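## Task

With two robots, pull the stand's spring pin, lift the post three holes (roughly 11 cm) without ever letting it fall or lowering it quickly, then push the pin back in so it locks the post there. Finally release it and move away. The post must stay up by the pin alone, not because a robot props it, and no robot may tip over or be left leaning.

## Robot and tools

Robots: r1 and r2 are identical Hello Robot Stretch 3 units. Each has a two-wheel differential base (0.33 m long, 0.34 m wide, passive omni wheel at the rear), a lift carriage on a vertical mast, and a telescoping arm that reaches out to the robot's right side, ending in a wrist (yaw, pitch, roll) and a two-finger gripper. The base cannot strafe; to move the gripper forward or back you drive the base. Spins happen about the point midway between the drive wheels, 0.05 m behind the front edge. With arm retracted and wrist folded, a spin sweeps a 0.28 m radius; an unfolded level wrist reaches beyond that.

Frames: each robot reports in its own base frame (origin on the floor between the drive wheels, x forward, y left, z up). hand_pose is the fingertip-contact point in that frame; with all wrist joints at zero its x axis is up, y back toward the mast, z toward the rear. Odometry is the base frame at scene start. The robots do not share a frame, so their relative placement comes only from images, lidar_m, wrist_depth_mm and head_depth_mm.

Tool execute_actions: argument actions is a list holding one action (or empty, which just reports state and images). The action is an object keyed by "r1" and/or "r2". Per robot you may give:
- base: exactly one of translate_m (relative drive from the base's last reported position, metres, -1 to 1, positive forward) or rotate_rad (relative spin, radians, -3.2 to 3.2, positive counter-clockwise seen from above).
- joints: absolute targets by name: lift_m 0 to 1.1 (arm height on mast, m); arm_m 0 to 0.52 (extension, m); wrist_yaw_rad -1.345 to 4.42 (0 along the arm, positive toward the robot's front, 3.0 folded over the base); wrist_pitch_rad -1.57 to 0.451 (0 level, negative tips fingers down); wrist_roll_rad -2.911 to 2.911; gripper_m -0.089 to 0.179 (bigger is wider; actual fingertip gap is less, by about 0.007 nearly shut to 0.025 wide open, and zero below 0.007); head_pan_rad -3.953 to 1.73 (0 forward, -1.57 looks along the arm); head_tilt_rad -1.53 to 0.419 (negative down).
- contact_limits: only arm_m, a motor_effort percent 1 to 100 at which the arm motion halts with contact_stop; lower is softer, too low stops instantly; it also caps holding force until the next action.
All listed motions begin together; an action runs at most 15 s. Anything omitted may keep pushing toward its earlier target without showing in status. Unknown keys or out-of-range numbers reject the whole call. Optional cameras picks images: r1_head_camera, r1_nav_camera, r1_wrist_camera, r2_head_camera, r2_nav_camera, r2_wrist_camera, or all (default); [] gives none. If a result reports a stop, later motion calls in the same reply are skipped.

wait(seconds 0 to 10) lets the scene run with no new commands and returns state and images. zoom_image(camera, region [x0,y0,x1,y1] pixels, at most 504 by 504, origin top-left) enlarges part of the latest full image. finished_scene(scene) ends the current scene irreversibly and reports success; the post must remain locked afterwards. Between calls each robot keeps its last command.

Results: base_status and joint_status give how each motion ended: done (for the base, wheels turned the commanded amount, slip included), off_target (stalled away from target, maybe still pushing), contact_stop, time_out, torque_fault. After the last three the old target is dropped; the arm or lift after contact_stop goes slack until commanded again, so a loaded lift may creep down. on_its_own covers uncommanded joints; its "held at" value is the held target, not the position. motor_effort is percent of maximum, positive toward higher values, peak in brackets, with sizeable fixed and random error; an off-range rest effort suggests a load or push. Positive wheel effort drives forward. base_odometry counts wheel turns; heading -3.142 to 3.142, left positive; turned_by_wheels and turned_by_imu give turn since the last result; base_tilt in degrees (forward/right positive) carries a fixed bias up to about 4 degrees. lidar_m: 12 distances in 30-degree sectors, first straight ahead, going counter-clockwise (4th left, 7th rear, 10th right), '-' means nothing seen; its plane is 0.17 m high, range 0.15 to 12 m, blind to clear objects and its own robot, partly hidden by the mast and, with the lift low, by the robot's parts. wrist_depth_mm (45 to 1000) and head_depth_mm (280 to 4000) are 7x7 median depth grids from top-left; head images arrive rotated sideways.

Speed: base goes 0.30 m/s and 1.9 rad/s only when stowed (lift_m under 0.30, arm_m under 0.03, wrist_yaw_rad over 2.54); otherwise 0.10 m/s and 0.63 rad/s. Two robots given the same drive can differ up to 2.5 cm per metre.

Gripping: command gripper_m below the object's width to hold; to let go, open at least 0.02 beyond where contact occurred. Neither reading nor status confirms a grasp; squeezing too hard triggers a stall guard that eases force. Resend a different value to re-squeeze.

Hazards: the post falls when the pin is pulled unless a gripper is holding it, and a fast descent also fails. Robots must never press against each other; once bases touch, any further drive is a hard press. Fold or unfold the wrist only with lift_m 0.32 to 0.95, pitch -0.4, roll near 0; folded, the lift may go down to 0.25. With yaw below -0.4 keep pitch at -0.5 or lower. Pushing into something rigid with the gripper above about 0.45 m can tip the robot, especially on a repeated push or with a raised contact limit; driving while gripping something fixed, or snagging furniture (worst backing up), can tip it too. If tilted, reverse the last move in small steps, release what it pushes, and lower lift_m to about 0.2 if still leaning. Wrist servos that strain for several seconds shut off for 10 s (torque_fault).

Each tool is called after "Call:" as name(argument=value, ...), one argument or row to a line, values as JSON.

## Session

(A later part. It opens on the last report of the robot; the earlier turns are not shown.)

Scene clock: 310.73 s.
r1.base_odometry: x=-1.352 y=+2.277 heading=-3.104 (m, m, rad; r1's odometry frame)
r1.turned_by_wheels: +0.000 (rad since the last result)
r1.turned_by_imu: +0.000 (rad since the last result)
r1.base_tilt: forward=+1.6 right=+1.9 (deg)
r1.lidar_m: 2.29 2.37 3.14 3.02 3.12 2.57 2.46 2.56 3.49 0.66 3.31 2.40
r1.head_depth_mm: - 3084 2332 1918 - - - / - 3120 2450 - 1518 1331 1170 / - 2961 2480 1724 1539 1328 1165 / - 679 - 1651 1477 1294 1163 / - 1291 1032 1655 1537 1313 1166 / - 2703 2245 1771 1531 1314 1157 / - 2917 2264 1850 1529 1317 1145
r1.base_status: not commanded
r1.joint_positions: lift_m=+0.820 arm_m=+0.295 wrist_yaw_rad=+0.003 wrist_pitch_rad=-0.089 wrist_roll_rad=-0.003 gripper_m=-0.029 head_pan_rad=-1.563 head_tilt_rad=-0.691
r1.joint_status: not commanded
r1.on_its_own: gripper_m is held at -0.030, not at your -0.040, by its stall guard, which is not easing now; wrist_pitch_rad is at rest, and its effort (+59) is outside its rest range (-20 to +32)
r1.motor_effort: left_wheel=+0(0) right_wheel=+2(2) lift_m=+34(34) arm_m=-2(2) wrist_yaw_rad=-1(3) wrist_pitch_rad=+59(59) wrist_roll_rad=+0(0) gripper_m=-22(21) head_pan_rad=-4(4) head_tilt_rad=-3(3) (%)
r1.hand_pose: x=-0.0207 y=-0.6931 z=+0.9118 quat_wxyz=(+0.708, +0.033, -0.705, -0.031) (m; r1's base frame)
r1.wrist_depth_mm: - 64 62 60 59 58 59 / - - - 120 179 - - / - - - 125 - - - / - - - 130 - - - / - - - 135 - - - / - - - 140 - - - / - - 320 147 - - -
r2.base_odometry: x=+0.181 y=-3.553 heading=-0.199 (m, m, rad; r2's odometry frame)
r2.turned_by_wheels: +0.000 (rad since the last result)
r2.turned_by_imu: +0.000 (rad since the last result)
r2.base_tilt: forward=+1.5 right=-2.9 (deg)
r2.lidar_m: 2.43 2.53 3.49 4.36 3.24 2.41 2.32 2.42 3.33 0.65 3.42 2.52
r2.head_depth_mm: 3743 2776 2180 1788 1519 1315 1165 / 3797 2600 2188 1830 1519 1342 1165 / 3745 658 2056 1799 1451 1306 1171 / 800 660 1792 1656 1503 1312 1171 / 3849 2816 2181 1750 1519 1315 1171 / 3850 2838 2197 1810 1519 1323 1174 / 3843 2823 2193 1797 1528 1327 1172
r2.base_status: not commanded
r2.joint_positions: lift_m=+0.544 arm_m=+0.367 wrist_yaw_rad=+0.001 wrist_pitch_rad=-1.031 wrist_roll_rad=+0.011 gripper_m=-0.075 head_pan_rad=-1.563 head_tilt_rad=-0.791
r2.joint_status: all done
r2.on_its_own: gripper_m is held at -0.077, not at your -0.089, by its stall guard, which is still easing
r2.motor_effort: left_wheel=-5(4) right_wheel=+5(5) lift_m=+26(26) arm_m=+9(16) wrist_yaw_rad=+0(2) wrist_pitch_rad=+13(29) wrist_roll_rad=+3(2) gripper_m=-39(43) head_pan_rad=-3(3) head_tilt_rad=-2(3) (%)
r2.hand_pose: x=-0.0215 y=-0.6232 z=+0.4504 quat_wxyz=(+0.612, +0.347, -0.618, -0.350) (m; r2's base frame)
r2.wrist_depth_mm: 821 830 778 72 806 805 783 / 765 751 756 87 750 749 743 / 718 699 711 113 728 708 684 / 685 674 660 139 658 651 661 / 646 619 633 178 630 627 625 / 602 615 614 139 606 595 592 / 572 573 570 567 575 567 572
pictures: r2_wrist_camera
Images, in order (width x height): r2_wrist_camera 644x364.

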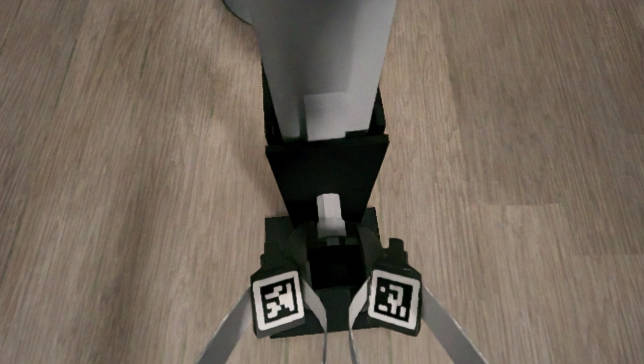

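Call:
execute_actions(
  actions=[
    {"r2":{"joints":{"gripper_m":-0.088}}},
  ],
  cameras=[],
)

Call:
execute_actions(
  actions=[
    {"r2":{"joints":{"arm_m":0.354,"wrist_pitch_rad":-1.05}}},
  ],
  cameras=[],
)

Call:
execute_actions(
  actions=[
    {"r1":{"joints":{"lift_m":0.8225}}},
  ],
  cameras=[],
)

Call:
execute_actions(
  actions=[
    {"r2":{"joints":{"arm_m":0.366,"wrist_pitch_rad":-1.0}}},
  ],
  cameras=["r2_wrist_camera"],
)

Scene clock: 320.87 s.
r1.base_odometry: x=-1.352 y=+2.277 heading=-3.104 (m, m, rad; r1's odometry frame)
r1.turned_by_wheels: +0.000 (rad since the last result)
r1.turned_by_imu: +0.002 (rad since the last result)
r1.base_tilt: forward=+1.6 right=+1.9 (deg)
r1.lidar_m: 2.29 2.37 3.15 3.02 3.13 2.58 2.46 2.56 3.46 0.66 3.33 2.39
r1.head_depth_mm: - 3143 2374 1933 - - - / - 3160 2424 - 1531 1334 1174 / - 2901 2471 1724 1558 1332 1173 / - 679 - 1657 1457 1291 1160 / - 1288 1036 1669 1542 1323 1165 / - 2733 2280 1774 1538 1312 1159 / - 2918 2298 1814 1535 1309 1156
r1.base_status: not commanded
r1.joint_positions: lift_m=+0.820 arm_m=+0.295 wrist_yaw_rad=+0.003 wrist_pitch_rad=-0.089 wrist_roll_rad=-0.003 gripper_m=-0.029 head_pan_rad=-1.563 head_tilt_rad=-0.691
r1.joint_status: not commanded
r1.on_its_own: gripper_m is held at -0.030, not at your -0.040, by its stall guard, which is not easing now; wrist_pitch_rad is at rest, and its effort (+59) is outside its rest range (-20 to +32)
r1.motor_effort: left_wheel=+0(0) right_wheel=+2(3) lift_m=+34(34) arm_m=-1(2) wrist_yaw_rad=-2(2) wrist_pitch_rad=+59(59) wrist_roll_rad=+0(0) gripper_m=-21(21) head_pan_rad=-4(4) head_tilt_rad=-3(4) (%)
r1.hand_pose: x=-0.0207 y=-0.6931 z=+0.9118 quat_wxyz=(+0.708, +0.033, -0.705, -0.031) (m; r1's base frame)
r1.wrist_depth_mm: - 64 62 60 58 58 59 / - - - 120 179 - - / - - - 125 - - - / - - - 130 - - - / - - - 135 - - - / - - - 140 - - - / - - 319 147 - - -
r2.base_odometry: x=+0.181 y=-3.553 heading=-0.199 (m, m, rad; r2's odometry frame)
r2.turned_by_wheels: +0.000 (rad since the last result)
r2.turned_by_imu: -0.001 (rad since the last result)
r2.base_tilt: forward=+1.6 right=-2.9 (deg)
r2.lidar_m: 2.43 2.53 3.48 4.38 3.28 2.40 2.32 2.42 3.34 0.64 3.43 2.52
r2.head_depth_mm: 3778 2777 2184 1777 1512 1315 1162 / 3799 2592 2195 1827 1523 1338 1167 / 3784 657 2069 1801 1459 1308 1167 / 798 657 1789 1650 1501 1307 1167 / 3869 2836 2193 1754 1521 1324 1165 / 3849 2816 2196 1802 1531 1321 1174 / 3865 2832 2198 1810 1526 1331 1172
r2.base_status: not commanded
r2.joint_positions: lift_m=+0.544 arm_m=+0.368 wrist_yaw_rad=+0.001 wrist_pitch_rad=-1.031 wrist_roll_rad=+0.011 gripper_m=-0.086 head_pan_rad=-1.563 head_tilt_rad=-0.791
r2.joint_status: all done
r2.motor_effort: left_wheel=-5(4) right_wheel=+5(5) lift_m=+26(26) arm_m=+6(9) wrist_yaw_rad=-2(1) wrist_pitch_rad=+13(13) wrist_roll_rad=+2(3) gripper_m=-48(100) head_pan_rad=-2(3) head_tilt_rad=-3(3) (%)
r2.hand_pose: x=-0.0215 y=-0.6236 z=+0.4505 quat_wxyz=(+0.612, +0.347, -0.618, -0.350) (m; r2's base frame)
r2.wrist_depth_mm: 801 810 770 71 786 791 787 / 746 743 747 87 752 750 738 / 712 706 705 111 702 702 696 / 677 675 666 138 658 659 660 / 631 633 634 177 619 620 605 / 606 608 597 137 600 587 590 / 566 577 566 565 562 560 558
pictures: none
No camera images: the call's "cameras" was empty. Leave "cameras" out to get every camera's image.

Scene clock: 321.80 s.
r1.base_odometry: x=-1.352 y=+2.277 heading=-3.104 (m, m, rad; r1's odometry frame)
r1.turned_by_wheels: +0.000 (rad since the last result)
r1.turned_by_imu: +0.000 (rad since the last result)
r1.base_tilt: forward=+1.6 right=+1.9 (deg)
r1.lidar_m: 2.29 2.37 3.15 3.02 3.13 2.57 2.46 2.56 3.51 0.66 3.31 2.39
r1.head_depth_mm: - 3121 2333 1934 - - - / - 3055 2457 - 1521 1347 1175 / - 2911 2469 1716 1556 1339 1166 / - 680 - 1632 1482 1281 1165 / - 1289 1024 1671 1527 1327 1159 / - 2744 2264 1776 1530 1310 1164 / - 2928 2263 1823 1528 1316 1147
r1.base_status: not commanded
r1.joint_positions: lift_m=+0.820 arm_m=+0.295 wrist_yaw_rad=+0.003 wrist_pitch_rad=-0.089 wrist_roll_rad=-0.003 gripper_m=-0.029 head_pan_rad=-1.563 head_tilt_rad=-0.691
r1.joint_status: not commanded
r1.on_its_own: gripper_m is held at -0.030, not at your -0.040, by its stall guard, which is not easing now; wrist_pitch_rad is at rest, and its effort (+59) is outside its rest range (-20 to +32)
r1.motor_effort: left_wheel=-1(0) right_wheel=+2(2) lift_m=+34(34) arm_m=-1(1) wrist_yaw_rad=-2(1) wrist_pitch_rad=+59(59) wrist_roll_rad=+0(0) gripper_m=-21(21) head_pan_rad=-4(4) head_tilt_rad=-4(3) (%)
r1.hand_pose: x=-0.0207 y=-0.6931 z=+0.9118 quat_wxyz=(+0.708, +0.033, -0.705, -0.031) (m; r1's base frame)
r1.wrist_depth_mm: - 64 61 60 58 58 59 / - - - 120 180 - - / - - - 125 - - - / - - - 130 - - - / - - - 135 - - - / - - - 140 - - - / - - 333 147 - - -
r2.base_odometry: x=+0.181 y=-3.553 heading=-0.199 (m, m, rad; r2's odometry frame)
r2.turned_by_wheels: +0.000 (rad since the last result)
r2.turned_by_imu: +0.000 (rad since the last result)
r2.base_tilt: forward=+1.6 right=-2.7 (deg)
r2.lidar_m: 2.43 2.53 3.49 4.37 3.28 2.41 2.33 2.42 3.33 0.64 3.43 2.52
r2.head_depth_mm: 3777 2735 2174 1789 1514 1314 1165 / 3770 2566 2174 1840 1511 1340 1162 / 3745 654 2039 1788 1456 1308 1168 / 792 656 1801 1670 1518 1313 1169 / 3832 2789 2186 1754 1520 1328 1163 / 3820 2803 2194 1797 1520 1326 1176 / 3901 2816 2204 1818 1520 1319 1169
r2.base_status: not commanded
r2.joint_positions: lift_m=+0.544 arm_m=+0.355 wrist_yaw_rad=+0.001 wrist_pitch_rad=-0.993 wrist_roll_rad=+0.011 gripper_m=-0.082 head_pan_rad=-1.563 head_tilt_rad=-0.791
r2.joint_status: wrist_pitch_rad off_target (ended at -0.993, target -1.050); the others done
r2.on_its_own: gripper_m is held at -0.084, not at your -0.088, by its stall guard, which is still easing; arm_m is at rest, and its effort (-17) is outside its rest range (-14 to +14); wrist_pitch_rad is at rest, and its effort (-23) is outside its rest range (-20 to +32)
r2.motor_effort: left_wheel=-4(4) right_wheel=+3(5) lift_m=+26(27) arm_m=-17(18) wrist_yaw_rad=-1(1) wrist_pitch_rad=-23(24) wrist_roll_rad=+3(3) gripper_m=-44(46) head_pan_rad=-2(2) head_tilt_rad=-3(3) (%)
r2.hand_pose: x=-0.0214 y=-0.6199 z=+0.4548 quat_wxyz=(+0.619, +0.336, -0.624, -0.339) (m; r2's base frame)
r2.wrist_depth_mm: 853 836 822 79 806 829 799 / 765 786 770 99 752 748 768 / 711 728 715 117 707 704 721 / 690 667 672 149 671 667 676 / 642 647 638 155 636 617 632 / 602 598 593 150 595 606 586 / 574 573 565 563 566 566 556
pictures: none
No camera images: the call's "cameras" was empty. Leave "cameras" out to get every camera's image.

Scene clock: 322.27 s.
r1.base_odometry: x=-1.352 y=+2.277 heading=-3.104 (m, m, rad; r1's odometry frame)
r1.turned_by_wheels: +0.000 (rad since the last result)
r1.turned_by_imu: +0.000 (rad since the last result)
r1.base_tilt: forward=+1.6 right=+1.9 (deg)
r1.lidar_m: 2.29 2.38 3.16 3.02 3.11 2.58 2.46 2.56 3.48 0.66 3.31 2.39
r1.head_depth_mm: - 3107 2353 1910 - - - / - 3111 2492 - 1517 1335 1176 / - 2870 2509 1739 1546 1337 1167 / - 675 - 1638 1482 1289 1162 / - 700 1033 1660 1539 1315 1154 / - 2736 2270 1792 1535 1320 1157 / - 2926 2249 1820 1533 1305 1143
r1.base_status: not commanded
r1.joint_positions: lift_m=+0.822 arm_m=+0.295 wrist_yaw_rad=+0.003 wrist_pitch_rad=-0.089 wrist_roll_rad=-0.003 gripper_m=-0.029 head_pan_rad=-1.563 head_tilt_rad=-0.691
r1.joint_status: all done
r1.on_its_own: gripper_m is held at -0.030, not at your -0.040, by its stall guard, which is not easing now; wrist_pitch_rad is at rest, and its effort (+59) is outside its rest range (-20 to +32)
r1.motor_effort: left_wheel=+0(0) right_wheel=+2(3) lift_m=+34(34) arm_m=-2(2) wrist_yaw_rad=-2(2) wrist_pitch_rad=+59(59) wrist_roll_rad=+0(0) gripper_m=-21(22) head_pan_rad=-4(3) head_tilt_rad=-3(3) (%)
r1.hand_pose: x=-0.0207 y=-0.6931 z=+0.9138 quat_wxyz=(+0.708, +0.033, -0.705, -0.031) (m; r1's base frame)
r1.wrist_depth_mm: - 64 62 60 58 58 59 / - - - 120 181 - - / - - - 125 - - - / - - - 130 - - - / - - - 135 - - - / - - - 141 - - - / - - 333 147 - - -
r2.base_odometry: x=+0.181 y=-3.553 heading=-0.199 (m, m, rad; r2's odometry frame)
r2.turned_by_wheels: +0.000 (rad since the last result)
r2.turned_by_imu: +0.000 (rad since the last result)
r2.base_tilt: forward=+1.5 right=-2.8 (deg)
r2.lidar_m: 2.43 2.52 3.51 4.38 3.25 2.41 2.33 2.42 3.35 0.64 3.44 2.52
r2.head_depth_mm: 3709 2784 2158 1781 1516 1317 1162 / 3795 2592 2173 1838 1517 1342 1166 / 3778 651 2066 1790 1458 1310 1161 / 793 652 1800 1657 1524 1306 1168 / 3826 2784 2191 1756 1521 1324 1168 / 3887 2803 2204 1790 1527 1325 1173 / 3857 2790 2198 1789 1525 1323 1171
r2.base_status: not commanded
r2.joint_positions: lift_m=+0.544 arm_m=+0.355 wrist_yaw_rad=+0.001 wrist_pitch_rad=-0.993 wrist_roll_rad=+0.011 gripper_m=-0.078 head_pan_rad=-1.563 head_tilt_rad=-0.791
r2.joint_status: not commanded
r2.on_its_own: gripper_m is held at -0.080, not at your -0.088, by its stall guard, which is still easing; arm_m is at rest, and its effort (-17) is outside its rest range (-14 to +14); wrist_pitch_rad is at rest, and its effort (-23) is outside its rest range (-20 to +32)
r2.motor_effort: left_wheel=-3(2) right_wheel=+3(3) lift_m=+26(26) arm_m=-17(17) wrist_yaw_rad=-2(1) wrist_pitch_rad=-23(23) wrist_roll_rad=+3(3) gripper_m=-39(44) head_pan_rad=-2(3) head_tilt_rad=-3(3) (%)
r2.hand_pose: x=-0.0214 y=-0.6199 z=+0.4548 quat_wxyz=(+0.619, +0.336, -0.624, -0.339) (m; r2's base frame)
r2.wrist_depth_mm: 874 835 797 80 850 803 836 / 779 773 776 100 776 751 766 / 729 717 724 117 717 708 710 / 688 670 685 149 668 667 664 / 635 639 654 155 635 631 623 / 597 601 596 150 601 587 591 / 570 562 567 564 560 557 551
pictures: none
No camera images: the call's "cameras" was empty. Leave "cameras" out to get every camera's image.

Scene clock: 323.13 s.
r1.base_odometry: x=-1.352 y=+2.277 heading=-3.104 (m, m, rad; r1's odometry frame)
r1.turned_by_wheels: +0.000 (rad since the last result)
r1.turned_by_imu: +0.000 (rad since the last result)
r1.base_tilt: forward=+1.6 right=+1.9 (deg)
r1.lidar_m: 2.29 2.37 3.16 3.02 3.13 2.58 2.46 2.56 3.48 0.66 3.31 2.39
r1.head_depth_mm: - 3084 2320 1929 - - - / - 3096 2521 - 1524 1335 1169 / - 2877 2492 1730 1556 1330 1172 / - 675 - 1647 1448 1291 1160 / - 699 1033 1674 1552 1316 1166 / - 2732 2287 1778 1535 1319 1153 / - 2964 2227 1817 1512 1315 1149
r1.base_status: not commanded
r1.joint_positions: lift_m=+0.822 arm_m=+0.295 wrist_yaw_rad=+0.003 wrist_pitch_rad=-0.089 wrist_roll_rad=-0.003 gripper_m=-0.029 head_pan_rad=-1.563 head_tilt_rad=-0.691
r1.joint_status: not commanded
r1.on_its_own: gripper_m is held at -0.030, not at your -0.040, by its stall guard, which is not easing now; wrist_pitch_rad is at rest, and its effort (+59) is outside its rest range (-20 to +32)
r1.motor_effort: left_wheel=-1(1) right_wheel=+2(3) lift_m=+34(34) arm_m=-2(2) wrist_yaw_rad=-2(1) wrist_pitch_rad=+59(59) wrist_roll_rad=+0(0) gripper_m=-22(21) head_pan_rad=-4(4) head_tilt_rad=-3(2) (%)
r1.hand_pose: x=-0.0207 y=-0.6931 z=+0.9139 quat_wxyz=(+0.708, +0.033, -0.705, -0.031) (m; r1's base frame)
r1.wrist_depth_mm: - 64 62 60 59 58 59 / - - - 120 180 - - / - - - 125 - - - / - - - 130 - - - / - - - 135 - - - / - - - 140 - - - / - - 323 147 - - -
r2.base_odometry: x=+0.181 y=-3.553 heading=-0.199 (m, m, rad; r2's odometry frame)
r2.turned_by_wheels: +0.000 (rad since the last result)
r2.turned_by_imu: +0.000 (rad since the last result)
r2.base_tilt: forward=+1.6 right=-2.8 (deg)
r2.lidar_m: 2.43 2.53 3.51 4.37 3.28 2.41 2.32 2.42 3.34 0.65 3.40 2.52
r2.head_depth_mm: 3780 2754 2183 1790 1516 1314 1161 / 3827 2592 2187 1842 1513 1343 1169 / 3750 651 2056 1780 1458 1313 1165 / 796 654 1792 1650 1501 1309 1170 / 3862 2802 2193 1758 1525 1325 1170 / 3816 2827 2199 1802 1525 1325 1166 / 3863 2826 2209 1807 1531 1330 1172
r2.base_status: not commanded
r2.joint_positions: lift_m=+0.544 arm_m=+0.366 wrist_yaw_rad=+0.001 wrist_pitch_rad=-1.023 wrist_roll_rad=+0.011 gripper_m=-0.074 head_pan_rad=-1.563 head_tilt_rad=-0.791
r2.joint_status: all done
r2.on_its_own: gripper_m is held at -0.076, not at your -0.088, by its stall guard, which is still easing
r2.motor_effort: left_wheel=-3(3) right_wheel=+4(4) lift_m=+26(26) arm_m=+5(18) wrist_yaw_rad=-2(2) wrist_pitch_rad=+10(22) wrist_roll_rad=+3(2) gripper_m=-40(43) head_pan_rad=-3(3) head_tilt_rad=-3(4) (%)
r2.hand_pose: x=-0.0214 y=-0.6235 z=+0.4514 quat_wxyz=(+0.614, +0.345, -0.619, -0.348) (m; r2's base frame)
r2.wrist_depth_mm: 821 821 805 73 795 806 789 / 760 746 761 89 748 752 741 / 705 710 705 113 696 706 705 / 669 675 669 140 646 659 669 / 630 629 631 177 632 636 621 / 616 606 605 138 596 584 584 / 579 570 565 560 556 570 563
pictures: r2_wrist_camera
Images, in order (width x height): r2_wrist_camera 644x364.

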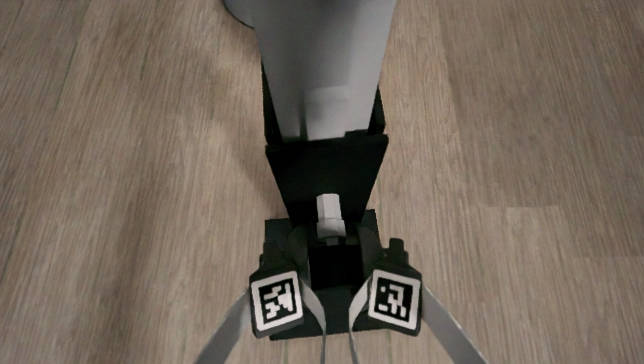

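Call:
execute_actions(
  actions=[
    {"r2":{"joints":{"gripper_m":-0.089}}},
  ],
  cameras=[],
)

Call:
execute_actions(
  actions=[
    {"r2":{"joints":{"arm_m":0.358,"wrist_pitch_rad":-1.02}}},
  ],
  cameras=[],
)

Call:
execute_actions(
  actions=[
    {"r1":{"joints":{"lift_m":0.8245}}},
  ],
  cameras=[],
)

Call:
execute_actions(
  actions=[
    {"r1":{"joints":{"lift_m":0.8265}}},
  ],
  cameras=["r2_wrist_camera"],
)

Scene clock: 338.83 s.
r1.base_odometry: x=-1.352 y=+2.277 heading=-3.104 (m, m, rad; r1's odometry frame)
r1.turned_by_wheels: +0.000 (rad since the last result)
r1.turned_by_imu: +0.002 (rad since the last result)
r1.base_tilt: forward=+1.6 right=+1.9 (deg)
r1.lidar_m: 2.29 2.37 3.13 3.02 3.12 2.58 2.46 2.56 3.46 0.66 3.32 2.40
r1.head_depth_mm: - 3108 2361 1935 - - - / - 3110 2511 - 1533 1338 1166 / - 2934 2498 1741 1559 1327 1167 / - 671 - 1633 1440 1301 1162 / - 705 1032 1665 1539 1323 1164 / - 2741 2268 1774 1538 1306 1160 / - 2969 2250 1815 1522 1314 1154
r1.base_status: not commanded
r1.joint_positions: lift_m=+0.822 arm_m=+0.295 wrist_yaw_rad=+0.003 wrist_pitch_rad=-0.089 wrist_roll_rad=-0.003 gripper_m=-0.029 head_pan_rad=-1.563 head_tilt_rad=-0.691
r1.joint_status: not commanded
r1.on_its_own: gripper_m is held at -0.030, not at your -0.040, by its stall guard, which is not easing now; wrist_pitch_rad is at rest, and its effort (+59) is outside its rest range (-20 to +32)
r1.motor_effort: left_wheel=+0(0) right_wheel=+2(3) lift_m=+34(34) arm_m=-1(2) wrist_yaw_rad=-3(2) wrist_pitch_rad=+59(59) wrist_roll_rad=+0(0) gripper_m=-22(22) head_pan_rad=-4(4) head_tilt_rad=-3(3) (%)
r1.hand_pose: x=-0.0207 y=-0.6931 z=+0.9139 quat_wxyz=(+0.708, +0.033, -0.705, -0.031) (m; r1's base frame)
r1.wrist_depth_mm: - 64 62 60 58 58 59 / - - - 120 180 - - / - - - 125 - - - / - - - 130 - - - / - - - 135 - - - / - - - 140 - - - / - - 324 148 - - -
r2.base_odometry: x=+0.181 y=-3.553 heading=-0.199 (m, m, rad; r2's odometry frame)
r2.turned_by_wheels: +0.000 (rad since the last result)
r2.turned_by_imu: -0.001 (rad since the last result)
r2.base_tilt: forward=+1.6 right=-2.8 (deg)
r2.lidar_m: 2.43 2.54 3.49 4.36 3.28 2.41 2.33 2.42 3.34 0.64 3.41 2.52
r2.head_depth_mm: 3738 2769 2161 1789 1519 1319 1164 / 3775 2573 2181 1836 1516 1343 1162 / 3752 653 2063 1798 1458 1309 1166 / 794 655 1794 1659 1502 1309 1167 / 3780 2801 2190 1759 1522 1324 1170 / 3806 2798 2201 1807 1523 1319 1168 / 3838 2818 2213 1799 1527 1328 1174
r2.base_status: not commanded
r2.joint_positions: lift_m=+0.544 arm_m=+0.366 wrist_yaw_rad=+0.001 wrist_pitch_rad=-1.023 wrist_roll_rad=+0.011 gripper_m=-0.087 head_pan_rad=-1.563 head_tilt_rad=-0.791
r2.joint_status: all done
r2.motor_effort: left_wheel=-3(3) right_wheel=+5(4) lift_m=+26(26) arm_m=+4(6) wrist_yaw_rad=-2(2) wrist_pitch_rad=+10(10) wrist_roll_rad=+2(3) gripper_m=-48(100) head_pan_rad=-2(2) head_tilt_rad=-4(3) (%)
r2.hand_pose: x=-0.0214 y=-0.6234 z=+0.4513 quat_wxyz=(+0.614, +0.345, -0.619, -0.348) (m; r2's base frame)
r2.wrist_depth_mm: 806 829 772 72 788 786 796 / 759 750 754 90 731 741 736 / 698 698 701 113 701 710 690 / 666 662 670 140 655 661 663 / 623 645 639 165 626 613 612 / 620 590 597 137 593 602 591 / 581 577 565 561 550 564 564
pictures: none
No camera images: the call's "cameras" was empty. Leave "cameras" out to get every camera's image.

Scene clock: 339.60 s.
r1.base_odometry: x=-1.352 y=+2.277 heading=-3.104 (m, m, rad; r1's odometry frame)
r1.turned_by_wheels: +0.000 (rad since the last result)
r1.turned_by_imu: +0.000 (rad since the last result)
r1.base_tilt: forward=+1.7 right=+1.9 (deg)
r1.lidar_m: 2.29 2.36 3.17 3.02 3.14 2.57 2.46 2.57 3.49 0.66 3.31 2.38
r1.head_depth_mm: - 3101 2339 1927 - - - / - 3045 2511 - 1510 1349 1175 / - 2951 2476 1739 1552 1329 1171 / - 673 - 1648 1472 1294 1166 / - 703 1035 1669 1540 1321 1165 / - 2744 2251 1782 1532 1322 1162 / - 2962 2232 1815 1519 1308 1156
r1.base_status: not commanded
r1.joint_positions: lift_m=+0.822 arm_m=+0.295 wrist_yaw_rad=+0.003 wrist_pitch_rad=-0.089 wrist_roll_rad=-0.003 gripper_m=-0.029 head_pan_rad=-1.563 head_tilt_rad=-0.691
r1.joint_status: not commanded
r1.on_its_own: gripper_m is held at -0.030, not at your -0.040, by its stall guard, which is not easing now; wrist_pitch_rad is at rest, and its effort (+58) is outside its rest range (-20 to +32)
r1.motor_effort: left_wheel=-2(0) right_wheel=+3(2) lift_m=+34(34) arm_m=-2(2) wrist_yaw_rad=-2(2) wrist_pitch_rad=+58(59) wrist_roll_rad=+0(0) gripper_m=-21(21) head_pan_rad=-4(4) head_tilt_rad=-3(3) (%)
r1.hand_pose: x=-0.0207 y=-0.6931 z=+0.9139 quat_wxyz=(+0.708, +0.033, -0.705, -0.031) (m; r1's base frame)
r1.wrist_depth_mm: - 64 62 60 58 58 59 / - - - 120 180 - - / - - - 125 - - - / - - - 130 - - - / - - - 135 - - - / - - - 140 - - - / - - 332 147 - - -
r2.base_odometry: x=+0.181 y=-3.553 heading=-0.199 (m, m, rad; r2's odometry frame)
r2.turned_by_wheels: +0.000 (rad since the last result)
r2.turned_by_imu: +0.000 (rad since the last result)
r2.base_tilt: forward=+1.6 right=-2.8 (deg)
r2.lidar_m: 2.43 2.54 3.48 4.36 3.27 2.41 2.33 2.42 3.33 0.64 3.43 2.52
r2.head_depth_mm: 3769 2783 2174 1791 1520 1316 1166 / 3801 2574 2179 1843 1496 1346 1161 / 3787 652 2058 1801 1459 1312 1167 / 794 652 1804 1666 1501 1306 1167 / 3819 2807 2202 1748 1518 1318 1169 / 3825 2788 2194 1796 1528 1327 1175 / 3891 2820 2204 1802 1535 1331 1173
r2.base_status: not commanded
r2.joint_positions: lift_m=+0.544 arm_m=+0.359 wrist_yaw_rad=+0.001 wrist_pitch_rad=-1.000 wrist_roll_rad=+0.011 gripper_m=-0.083 head_pan_rad=-1.563 head_tilt_rad=-0.791
r2.joint_status: all done
r2.on_its_own: gripper_m is held at -0.085, not at your -0.089, by its stall guard, which is still easing
r2.motor_effort: left_wheel=-4(3) right_wheel=+4(4) lift_m=+26(26) arm_m=-12(11) wrist_yaw_rad=-2(1) wrist_pitch_rad=-8(9) wrist_roll_rad=+2(3) gripper_m=-43(46) head_pan_rad=-2(2) head_tilt_rad=-3(4) (%)
r2.hand_pose: x=-0.0214 y=-0.6220 z=+0.4540 quat_wxyz=(+0.618, +0.338, -0.623, -0.341) (m; r2's base frame)
r2.wrist_depth_mm: 853 834 808 76 823 823 821 / 766 776 765 96 790 755 768 / 704 712 718 115 708 722 695 / 691 665 671 145 682 674 673 / 642 640 628 154 653 620 620 / 612 591 601 145 603 588 593 / 577 565 551 569 559 574 551
pictures: none
No camera images: the call's "cameras" was empty. Leave "cameras" out to get every camera's image.

Scene clock: 340.07 s.
r1.base_odometry: x=-1.352 y=+2.277 heading=-3.104 (m, m, rad; r1's odometry frame)
r1.turned_by_wheels: +0.000 (rad since the last result)
r1.turned_by_imu: +0.000 (rad since the last result)
r1.base_tilt: forward=+1.6 right=+1.9 (deg)
r1.lidar_m: 2.29 2.37 3.15 3.02 3.12 2.58 2.46 2.56 3.47 0.67 3.34 2.40
r1.head_depth_mm: - 3125 2329 1913 - - - / - 3111 2476 - 1532 1336 1176 / - 2953 2546 1733 1554 1336 1170 / - 674 - 1645 1470 1290 1165 / - 698 1036 1656 1554 1314 1158 / - 2781 2241 1782 1531 1317 1156 / - 2959 2232 1812 1520 1309 1149
r1.base_status: not commanded
r1.joint_positions: lift_m=+0.824 arm_m=+0.295 wrist_yaw_rad=+0.003 wrist_pitch_rad=-0.093 wrist_roll_rad=-0.003 gripper_m=-0.029 head_pan_rad=-1.563 head_tilt_rad=-0.691
r1.joint_status: all done
r1.on_its_own: gripper_m is held at -0.030, not at your -0.040, by its stall guard, which is not easing now; wrist_pitch_rad is at rest, and its effort (+60) is outside its rest range (-20 to +32)
r1.motor_effort: left_wheel=-1(1) right_wheel=+3(3) lift_m=+35(39) arm_m=-1(2) wrist_yaw_rad=-2(2) wrist_pitch_rad=+60(62) wrist_roll_rad=+0(0) gripper_m=-21(21) head_pan_rad=-4(4) head_tilt_rad=-3(3) (%)
r1.hand_pose: x=-0.0207 y=-0.6929 z=+0.9149 quat_wxyz=(+0.708, +0.034, -0.705, -0.032) (m; r1's base frame)
r1.wrist_depth_mm: - 62 60 58 57 58 59 / - - - 120 182 - - / - - - 124 - - - / - - - 130 - - - / - - - 135 - - - / - - - 140 - - - / - - 333 147 - - -
r2.base_odometry: x=+0.181 y=-3.553 heading=-0.199 (m, m, rad; r2's odometry frame)
r2.turned_by_wheels: +0.000 (rad since the last result)
r2.turned_by_imu: +0.000 (rad since the last result)
r2.base_tilt: forward=+1.6 right=-2.8 (deg)
r2.lidar_m: 2.43 2.53 3.52 4.35 3.29 2.41 2.33 2.42 3.35 0.65 3.44 2.52
r2.head_depth_mm: 3805 2791 2176 1782 1514 1319 1161 / 3738 2560 2198 1829 1507 1346 1171 / 3765 649 2046 1782 1456 1307 1166 / 794 651 1806 1659 1504 1303 1165 / 3806 2808 2196 1759 1523 1319 1171 / 3838 2806 2197 1794 1525 1323 1170 / 3816 2808 2208 1800 1528 1328 1172
r2.base_status: not commanded
r2.joint_positions: lift_m=+0.544 arm_m=+0.359 wrist_yaw_rad=+0.001 wrist_pitch_rad=-1.000 wrist_roll_rad=+0.011 gripper_m=-0.082 head_pan_rad=-1.563 head_tilt_rad=-0.791
r2.joint_status: not commanded
r2.on_its_own: gripper_m is held at -0.081, not at your -0.089, by its stall guard, which is still easing
r2.motor_effort: left_wheel=-3(3) right_wheel=+4(4) lift_m=+26(26) arm_m=-11(11) wrist_yaw_rad=-1(2) wrist_pitch_rad=-8(8) wrist_roll_rad=+3(3) gripper_m=-5(44) head_pan_rad=-3(3) head_tilt_rad=-3(4) (%)
r2.hand_pose: x=-0.0214 y=-0.6220 z=+0.4540 quat_wxyz=(+0.618, +0.338, -0.623, -0.341) (m; r2's base frame)
r2.wrist_depth_mm: 858 837 819 76 806 834 804 / 781 760 763 96 762 763 750 / 710 735 735 115 713 707 722 / 692 668 665 144 654 683 650 / 660 637 629 153 630 647 620 / 597 592 602 146 610 601 589 / 571 568 558 558 566 577 548
pictures: none
No camera images: the call's "cameras" was empty. Leave "cameras" out to get every camera's image.

Scene clock: 340.70 s.
r1.base_odometry: x=-1.352 y=+2.277 heading=-3.104 (m, m, rad; r1's odometry frame)
r1.turned_by_wheels: +0.000 (rad since the last result)
r1.turned_by_imu: +0.000 (rad since the last result)
r1.base_tilt: forward=+1.6 right=+2.0 (deg)
r1.lidar_m: 2.29 2.37 3.14 3.03 3.14 2.58 2.46 2.56 3.46 0.66 3.31 2.39
r1.head_depth_mm: - 3120 2358 1944 - - - / - 3092 2486 - 1505 1340 1171 / - 2816 - 1724 1550 1326 1164 / - 667 - 1631 1467 1290 1157 / - 695 1028 1656 1548 1328 1151 / - 2729 2270 1783 1531 1311 1158 / - 3005 2263 1821 1525 1315 1153
r1.base_status: not commanded
r1.joint_positions: lift_m=+0.826 arm_m=+0.295 wrist_yaw_rad=+0.003 wrist_pitch_rad=-0.091 wrist_roll_rad=-0.003 gripper_m=-0.029 head_pan_rad=-1.563 head_tilt_rad=-0.691
r1.joint_status: all done
r1.on_its_own: gripper_m is held at -0.030, not at your -0.040, by its stall guard, which is not easing now; wrist_pitch_rad is at rest, and its effort (+60) is outside its rest range (-20 to +32)
r1.motor_effort: left_wheel=+0(0) right_wheel=+2(2) lift_m=+34(35) arm_m=-2(2) wrist_yaw_rad=-2(2) wrist_pitch_rad=+60(62) wrist_roll_rad=+0(0) gripper_m=-22(21) head_pan_rad=-4(4) head_tilt_rad=-2(4) (%)
r1.hand_pose: x=-0.0207 y=-0.6930 z=+0.9173 quat_wxyz=(+0.708, +0.034, -0.705, -0.031) (m; r1's base frame)
r1.wrist_depth_mm: - 63 61 59 57 58 59 / - - - 120 181 - - / - - - 125 - - - / - - - 130 - - - / - - - 134 - - - / - - - 140 - - - / - - 330 147 - - -
r2.base_odometry: x=+0.181 y=-3.553 heading=-0.199 (m, m, rad; r2's odometry frame)
r2.turned_by_wheels: +0.000 (rad since the last result)
r2.turned_by_imu: +0.000 (rad since the last result)
r2.base_tilt: forward=+1.6 right=-2.7 (deg)
r2.lidar_m: 2.43 2.53 3.47 4.38 3.27 2.40 2.32 2.42 3.34 0.64 3.43 2.52
r2.head_depth_mm: 3748 2782 2162 1778 1512 1317 1168 / 3770 2570 2186 1834 1494 1339 1163 / 3654 642 2055 1788 1458 1309 1170 / 813 645 1799 1663 1506 1307 1172 / 3854 2828 2191 1749 1518 1320 1175 / 3856 2821 2201 1793 1526 1325 1172 / 3865 2799 2195 1799 1530 1325 1176
r2.base_status: not commanded
r2.joint_positions: lift_m=+0.544 arm_m=+0.359 wrist_yaw_rad=+0.001 wrist_pitch_rad=-0.997 wrist_roll_rad=+0.011 gripper_m=-0.079 head_pan_rad=-1.563 head_tilt_rad=-0.791
r2.joint_status: not commanded
r2.on_its_own: gripper_m is held at -0.081, not at your -0.089, by its stall guard, which is still easing
r2.motor_effort: left_wheel=-3(3) right_wheel=+3(4) lift_m=+26(26) arm_m=-12(12) wrist_yaw_rad=-1(1) wrist_pitch_rad=-9(10) wrist_roll_rad=+3(3) gripper_m=-42(42) head_pan_rad=-3(3) head_tilt_rad=-3(3) (%)
r2.hand_pose: x=-0.0214 y=-0.6226 z=+0.4543 quat_wxyz=(+0.618, +0.337, -0.624, -0.340) (m; r2's base frame)
r2.wrist_depth_mm: 820 823 803 76 790 822 817 / 781 798 768 95 766 766 752 / 730 726 699 115 720 718 718 / 668 675 685 143 678 651 661 / 652 632 642 154 641 612 651 / 594 615 610 146 603 595 592 / 578 578 564 553 565 564 556
pictures: r2_wrist_camera
Images, in order (width x height): r2_wrist_camera 644x364.

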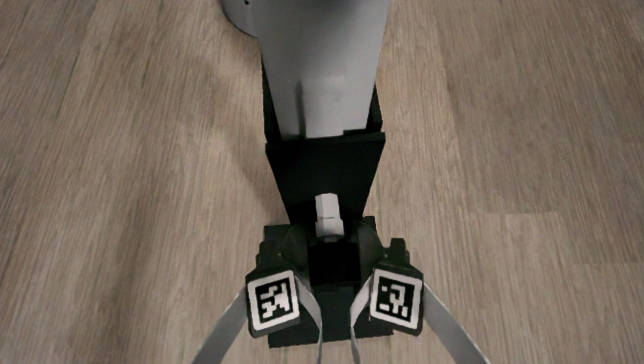

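The pin has started entering the hole; releasing it.

Call:
execute_actions(
  actions=[
    {"r2":{"joints":{"gripper_m":0.07,"arm_m":0.362,"wrist_pitch_rad":-1.0}}},
  ],
  cameras=["r2_wrist_camera"],
)

Scene clock: 348.67 s.
r1.base_odometry: x=-1.352 y=+2.277 heading=-3.104 (m, m, rad; r1's odometry frame)
r1.turned_by_wheels: +0.000 (rad since the last result)
r1.turned_by_imu: +0.002 (rad since the last result)
r1.base_tilt: forward=+1.6 right=+1.9 (deg)
r1.lidar_m: 2.28 2.37 3.16 3.02 3.12 2.58 2.46 2.56 3.46 0.66 3.28 2.40
r1.head_depth_mm: - 3114 2356 1952 - - - / - 3082 2510 - 1523 1348 1173 / - 2802 - 1734 1545 1326 1177 / - 666 - 1619 1475 1302 1169 / - 691 1032 1666 1546 1311 1157 / - 2754 2269 1765 1535 1309 1158 / - 2924 2240 1806 1524 1306 1163
r1.base_status: not commanded
r1.joint_positions: lift_m=+0.826 arm_m=+0.295 wrist_yaw_rad=+0.003 wrist_pitch_rad=-0.091 wrist_roll_rad=-0.003 gripper_m=-0.029 head_pan_rad=-1.563 head_tilt_rad=-0.691
r1.joint_status: not commanded
r1.on_its_own: gripper_m is held at -0.030, not at your -0.040, by its stall guard, which is not easing now; wrist_pitch_rad is at rest, and its effort (+60) is outside its rest range (-20 to +32)
r1.motor_effort: left_wheel=+0(1) right_wheel=+2(3) lift_m=+34(34) arm_m=-1(1) wrist_yaw_rad=-1(3) wrist_pitch_rad=+60(60) wrist_roll_rad=+0(0) gripper_m=-21(21) head_pan_rad=-4(4) head_tilt_rad=-3(3) (%)
r1.hand_pose: x=-0.0207 y=-0.6930 z=+0.9173 quat_wxyz=(+0.708, +0.034, -0.705, -0.031) (m; r1's base frame)
r1.wrist_depth_mm: - 63 61 59 58 58 59 / - - - 120 182 - - / - - - 125 - - - / - - - 130 - - - / - - - 135 - - - / - - - 140 - - - / - - 329 147 - - -
r2.base_odometry: x=+0.181 y=-3.553 heading=-0.199 (m, m, rad; r2's odometry frame)
r2.turned_by_wheels: +0.000 (rad since the last result)
r2.turned_by_imu: -0.001 (rad since the last result)
r2.base_tilt: forward=+1.6 right=-2.8 (deg)
r2.lidar_m: 2.43 2.53 3.50 4.38 3.25 2.41 2.33 2.41 3.33 0.65 3.42 2.51
r2.head_depth_mm: 3765 2810 2163 1786 1515 1318 1167 / 3777 2567 2170 1837 1513 1344 1166 / 3649 643 2058 1784 1462 1305 1164 / 816 647 1801 1657 1486 1307 1172 / 3831 2830 2193 1756 1521 1328 1166 / 3841 2795 2199 1804 1528 1329 1170 / 3816 2802 2179 1814 1525 1329 1168
r2.base_status: not commanded
r2.joint_positions: lift_m=+0.544 arm_m=+0.362 wrist_yaw_rad=+0.000 wrist_pitch_rad=-1.003 wrist_roll_rad=+0.011 gripper_m=+0.070 head_pan_rad=-1.563 head_tilt_rad=-0.791
r2.joint_status: all done
r2.motor_effort: left_wheel=-3(3) right_wheel=+2(3) lift_m=+26(26) arm_m=+2(9) wrist_yaw_rad=+1(1) wrist_pitch_rad=+1(10) wrist_roll_rad=+2(3) gripper_m=-1(96) head_pan_rad=-3(3) head_tilt_rad=-3(3) (%)
r2.hand_pose: x=-0.0216 y=-0.6244 z=+0.4537 quat_wxyz=(+0.617, +0.338, -0.623, -0.342) (m; r2's base frame)
r2.wrist_depth_mm: 845 851 804 74 803 834 815 / 771 792 783 91 787 758 761 / 730 724 708 115 718 711 710 / 679 670 684 139 678 675 662 / 650 636 644 189 646 641 633 / 614 613 - 584 601 597 592 / 566 559 570 561 560 575 562
pictures: r2_wrist_camera
Images, in order (width x height): r2_wrist_camera 644x364.

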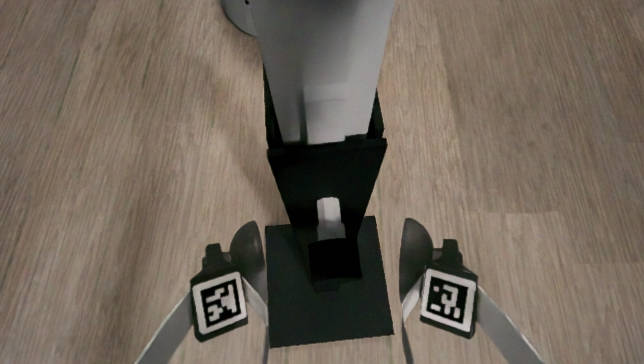

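Seated.

Call:
execute_actions(
  actions=[
    {"r1":{"joints":{"lift_m":0.804}},"r2":{"joints":{"arm_m":0.25}}},
  ],
  cameras=["r2_wrist_camera"],
)

Scene clock: 357.43 s.
r1.base_odometry: x=-1.352 y=+2.277 heading=-3.104 (m, m, rad; r1's odometry frame)
r1.turned_by_wheels: +0.000 (rad since the last result)
r1.turned_by_imu: +0.001 (rad since the last result)
r1.base_tilt: forward=+1.6 right=+1.9 (deg)
r1.lidar_m: 2.29 2.37 3.14 3.01 3.12 2.58 2.46 2.56 3.45 0.66 3.32 2.40
r1.head_depth_mm: - 3125 2354 1905 - - - / - 3059 2430 - 1524 1338 1170 / - 2915 2470 - 1552 1326 1170 / - 668 - 1659 1463 1295 1158 / - 699 2062 1656 1530 1329 1163 / - 2743 2266 1789 1523 1309 1159 / - 2969 2260 1801 1528 1302 1154
r1.base_status: not commanded
r1.joint_positions: lift_m=+0.804 arm_m=+0.295 wrist_yaw_rad=+0.003 wrist_pitch_rad=-0.019 wrist_roll_rad=-0.003 gripper_m=-0.029 head_pan_rad=-1.563 head_tilt_rad=-0.691
r1.joint_status: all done
r1.on_its_own: gripper_m is held at -0.030, not at your -0.040, by its stall guard, which is not easing now
r1.motor_effort: left_wheel=+0(0) right_wheel=+3(3) lift_m=+20(29) arm_m=+1(1) wrist_yaw_rad=-2(2) wrist_pitch_rad=+24(60) wrist_roll_rad=+0(0) gripper_m=-21(22) head_pan_rad=-4(3) head_tilt_rad=-3(4) (%)
r1.hand_pose: x=-0.0206 y=-0.6956 z=+0.9140 quat_wxyz=(+0.708, +0.008, -0.706, -0.006) (m; r1's base frame)
r1.wrist_depth_mm: - 85 83 81 79 78 76 / - - 178 125 160 - - / - - - 128 - - - / - - - 132 - - - / - - - 135 - - - / - - - 138 - - - / - - - 143 - - -
r2.base_odometry: x=+0.181 y=-3.553 heading=-0.199 (m, m, rad; r2's odometry frame)
r2.turned_by_wheels: +0.000 (rad since the last result)
r2.turned_by_imu: -0.001 (rad since the last result)
r2.base_tilt: forward=+1.6 right=-2.9 (deg)
r2.lidar_m: 2.43 2.53 3.49 4.36 3.26 2.41 2.33 2.42 3.32 0.64 3.41 2.51
r2.head_depth_mm: 3737 2761 2180 1779 1519 1311 1168 / 3743 2593 2175 1792 1579 1318 1159 / 3848 646 2060 1706 1583 1297 1167 / 834 648 1796 1655 1520 1309 1167 / 3767 2797 2196 1754 1521 1326 1171 / 3848 2822 2184 1802 1530 1328 1170 / 3847 2838 2206 1799 1526 1331 1174
r2.base_status: not commanded
r2.joint_positions: lift_m=+0.544 arm_m=+0.250 wrist_yaw_rad=+0.000 wrist_pitch_rad=-1.004 wrist_roll_rad=+0.011 gripper_m=+0.070 head_pan_rad=-1.563 head_tilt_rad=-0.791
r2.joint_status: all done
r2.motor_effort: left_wheel=-3(3) right_wheel=+2(2) lift_m=+26(26) arm_m=-4(4) wrist_yaw_rad=+0(0) wrist_pitch_rad=+2(2) wrist_roll_rad=+2(2) gripper_m=+0(0) head_pan_rad=-3(2) head_tilt_rad=-4(3) (%)
r2.hand_pose: x=-0.0216 y=-0.5126 z=+0.4536 quat_wxyz=(+0.616, +0.338, -0.623, -0.343) (m; r2's base frame)
r2.wrist_depth_mm: 831 826 861 209 827 822 819 / 782 776 763 263 766 766 747 / 727 734 716 698 725 718 714 / 680 677 685 645 672 661 647 / 639 630 636 604 665 630 621 / 606 589 - 600 601 597 596 / 577 574 584 562 573 575 561
pictures: r2_wrist_camera
Images, in order (width x height): r2_wrist_camera 644x364.

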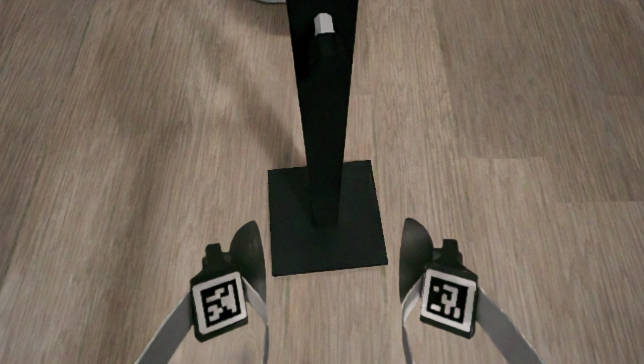

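Call:
execute_actions(
  actions=[
    {"r1":{"joints":{"gripper_m":0.1,"wrist_pitch_rad":0.0}},"r2":{"joints":{"arm_m":0.15}}},
  ],
  cameras=[],
)

Call:
execute_actions(
  actions=[
    {"r1":{"joints":{"arm_m":0.0,"lift_m":0.7}},"r2":{"joints":{"arm_m":0.0}}},
  ],
  cameras=["r1_wrist_camera","r2_head_camera"],
)

Scene clock: 365.07 s.
r1.base_odometry: x=-1.352 y=+2.277 heading=-3.104 (m, m, rad; r1's odometry frame)
r1.turned_by_wheels: +0.000 (rad since the last result)
r1.turned_by_imu: +0.001 (rad since the last result)
r1.base_tilt: forward=+1.6 right=+1.9 (deg)
r1.lidar_m: 2.30 2.37 3.15 3.02 3.14 2.58 2.46 2.56 3.49 0.66 3.34 2.39
r1.head_depth_mm: - 3123 2353 1886 - - - / - 3094 2409 - 1507 1337 1170 / - 2934 2547 - 1565 1336 1162 / - 668 1087 1654 1476 1280 1161 / - 698 2135 1670 1533 1317 1165 / - 2744 2265 1783 1525 1318 1159 / - 2925 2252 1834 1529 1310 1146
r1.base_status: not commanded
r1.joint_positions: lift_m=+0.804 arm_m=+0.295 wrist_yaw_rad=+0.002 wrist_pitch_rad=-0.021 wrist_roll_rad=-0.003 gripper_m=+0.100 head_pan_rad=-1.563 head_tilt_rad=-0.691
r1.joint_status: all done
r1.motor_effort: left_wheel=-2(1) right_wheel=+3(3) lift_m=+20(20) arm_m=+1(1) wrist_yaw_rad=+0(2) wrist_pitch_rad=+11(24) wrist_roll_rad=+0(0) gripper_m=+0(89) head_pan_rad=-4(4) head_tilt_rad=-3(3) (%)
r1.hand_pose: x=-0.0210 y=-0.6955 z=+0.9135 quat_wxyz=(+0.708, +0.008, -0.706, -0.007) (m; r1's base frame)
r1.wrist_depth_mm: - 86 84 82 80 79 77 / - - 180 124 164 - - / - - - 127 - - - / - - - 130 - - - / - - - 135 - - - / - - - 138 - - - / - - - 142 - - -
r2.base_odometry: x=+0.181 y=-3.553 heading=-0.199 (m, m, rad; r2's odometry frame)
r2.turned_by_wheels: +0.000 (rad since the last result)
r2.turned_by_imu: -0.001 (rad since the last result)
r2.base_tilt: forward=+1.6 right=-2.9 (deg)
r2.lidar_m: 2.43 2.53 3.49 4.38 3.25 2.40 2.33 2.42 3.34 0.64 3.42 2.51
r2.head_depth_mm: 3805 2784 2172 1785 1509 1313 1172 / 3748 2565 2172 1796 1522 - 1150 / 3779 648 2059 1709 1489 - 1154 / 809 650 1768 1655 1485 1316 1168 / 3765 2801 2203 1762 1527 1326 1168 / 3794 2821 2187 1809 1525 1324 1171 / 3897 2805 2212 1814 1523 1326 1176
r2.base_status: not commanded
r2.joint_positions: lift_m=+0.544 arm_m=+0.150 wrist_yaw_rad=+0.000 wrist_pitch_rad=-1.004 wrist_roll_rad=+0.011 gripper_m=+0.070 head_pan_rad=-1.563 head_tilt_rad=-0.791
r2.joint_status: all done
r2.motor_effort: left_wheel=-2(2) right_wheel=+1(2) lift_m=+26(26) arm_m=-4(5) wrist_yaw_rad=+1(1) wrist_pitch_rad=+2(2) wrist_roll_rad=+2(2) gripper_m=+0(0) head_pan_rad=-2(2) head_tilt_rad=-3(2) (%)
r2.hand_pose: x=-0.0216 y=-0.4125 z=+0.4536 quat_wxyz=(+0.616, +0.338, -0.623, -0.343) (m; r2's base frame)
r2.wrist_depth_mm: 850 819 825 806 829 822 797 / 775 757 802 740 751 755 775 / 739 735 724 688 711 711 699 / 683 672 669 654 678 673 667 / 631 646 649 636 639 620 626 / 636 603 - 590 605 591 586 / 576 573 557 559 574 568 566
pictures: none
No camera images: the call's "cameras" was empty. Leave "cameras" out to get every camera's image.

Scene clock: 368.43 s.
r1.base_odometry: x=-1.352 y=+2.277 heading=-3.104 (m, m, rad; r1's odometry frame)
r1.turned_by_wheels: +0.000 (rad since the last result)
r1.turned_by_imu: +0.001 (rad since the last result)
r1.base_tilt: forward=+1.6 right=+1.9 (deg)
r1.lidar_m: 2.29 2.37 3.13 3.02 3.13 2.58 2.46 2.56 3.47 0.66 3.31 2.40
r1.head_depth_mm: - 3143 2356 1861 1571 1338 1221 / - 3072 2341 1864 1549 1352 1235 / - 2922 2344 1877 1579 1326 1208 / - 669 1272 1669 1473 1360 - / - 697 2210 1672 1548 1318 1170 / - 2747 2309 1778 1551 1319 1159 / - 2954 2253 1832 1519 1317 1152
r1.base_status: not commanded
r1.joint_positions: lift_m=+0.700 arm_m=+0.003 wrist_yaw_rad=+0.001 wrist_pitch_rad=-0.021 wrist_roll_rad=-0.003 gripper_m=+0.100 head_pan_rad=-1.563 head_tilt_rad=-0.691
r1.joint_status: all done
joint sent to its limit — the command would take r1.arm_m past its lower limit, so that joint was sent only as far as its limit.
r1.motor_effort: left_wheel=+0(0) right_wheel=+3(3) lift_m=+20(21) arm_m=-4(5) wrist_yaw_rad=+0(1) wrist_pitch_rad=+11(11) wrist_roll_rad=+0(1) gripper_m=+0(1) head_pan_rad=-4(3) head_tilt_rad=-3(4) (%)
r1.hand_pose: x=-0.0212 y=-0.4034 z=+0.8095 quat_wxyz=(+0.708, +0.008, -0.706, -0.007) (m; r1's base frame)
r1.wrist_depth_mm: - - - 394 - - - / - - - - - - - / - - - - - - - / - - - - - - - / - - - - - - - / - - - - - - - / - - - - - - -
r2.base_odometry: x=+0.181 y=-3.553 heading=-0.199 (m, m, rad; r2's odometry frame)
r2.turned_by_wheels: +0.000 (rad since the last result)
r2.turned_by_imu: +0.000 (rad since the last result)
r2.base_tilt: forward=+1.6 right=-2.8 (deg)
r2.lidar_m: 2.43 2.54 3.48 4.38 3.27 2.41 2.33 2.43 3.32 0.65 3.40 2.51
r2.head_depth_mm: 3772 2766 2177 1784 1517 1318 1161 / 3779 2584 2165 1791 1525 1318 1187 / 3779 648 2116 1700 1486 1309 1205 / 1204 650 1799 1663 1492 1309 1189 / 3497 2801 2199 1757 1522 1321 1163 / 3886 2842 2197 1810 1534 1321 1170 / 3859 2820 2211 1799 1533 1330 1173
r2.base_status: not commanded
r2.joint_positions: lift_m=+0.544 arm_m=+0.000 wrist_yaw_rad=+0.000 wrist_pitch_rad=-1.004 wrist_roll_rad=+0.011 gripper_m=+0.070 head_pan_rad=-1.563 head_tilt_rad=-0.791
r2.joint_status: all done
r2.motor_effort: left_wheel=-2(2) right_wheel=+1(2) lift_m=+26(26) arm_m=-4(3) wrist_yaw_rad=+0(1) wrist_pitch_rad=+2(2) wrist_roll_rad=+2(2) gripper_m=+0(0) head_pan_rad=-3(3) head_tilt_rad=-4(3) (%)
r2.hand_pose: x=-0.0216 y=-0.2625 z=+0.4535 quat_wxyz=(+0.616, +0.338, -0.623, -0.343) (m; r2's base frame)
r2.wrist_depth_mm: 842 849 835 808 834 825 805 / 779 780 771 765 750 783 766 / 736 724 715 707 733 708 708 / 687 678 671 664 661 659 674 / 643 636 646 642 633 626 626 / 606 602 - 607 588 611 586 / 577 568 562 557 568 561 572
pictures: r1_wrist_camera, r2_head_camera (sideways: a quarter turn clockwise sets it upright)
Images, in order (width x height): r1_wrist_camera 644x364, r2_head_camera 896x504.

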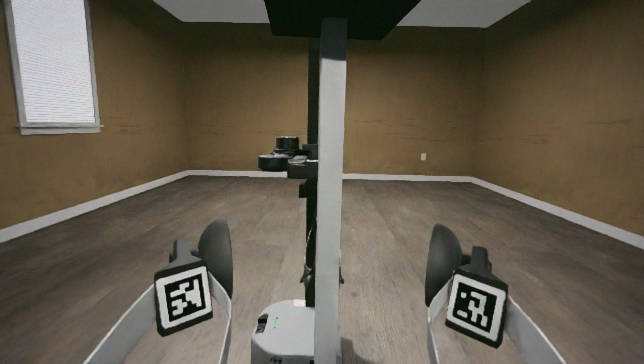

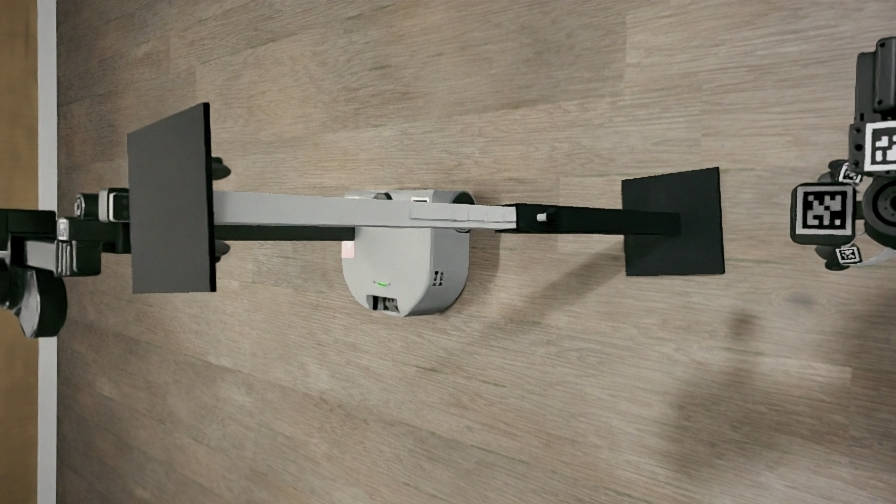

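Call:
finished_scene(
  scene=1,
)

The scene is finished: the task was done.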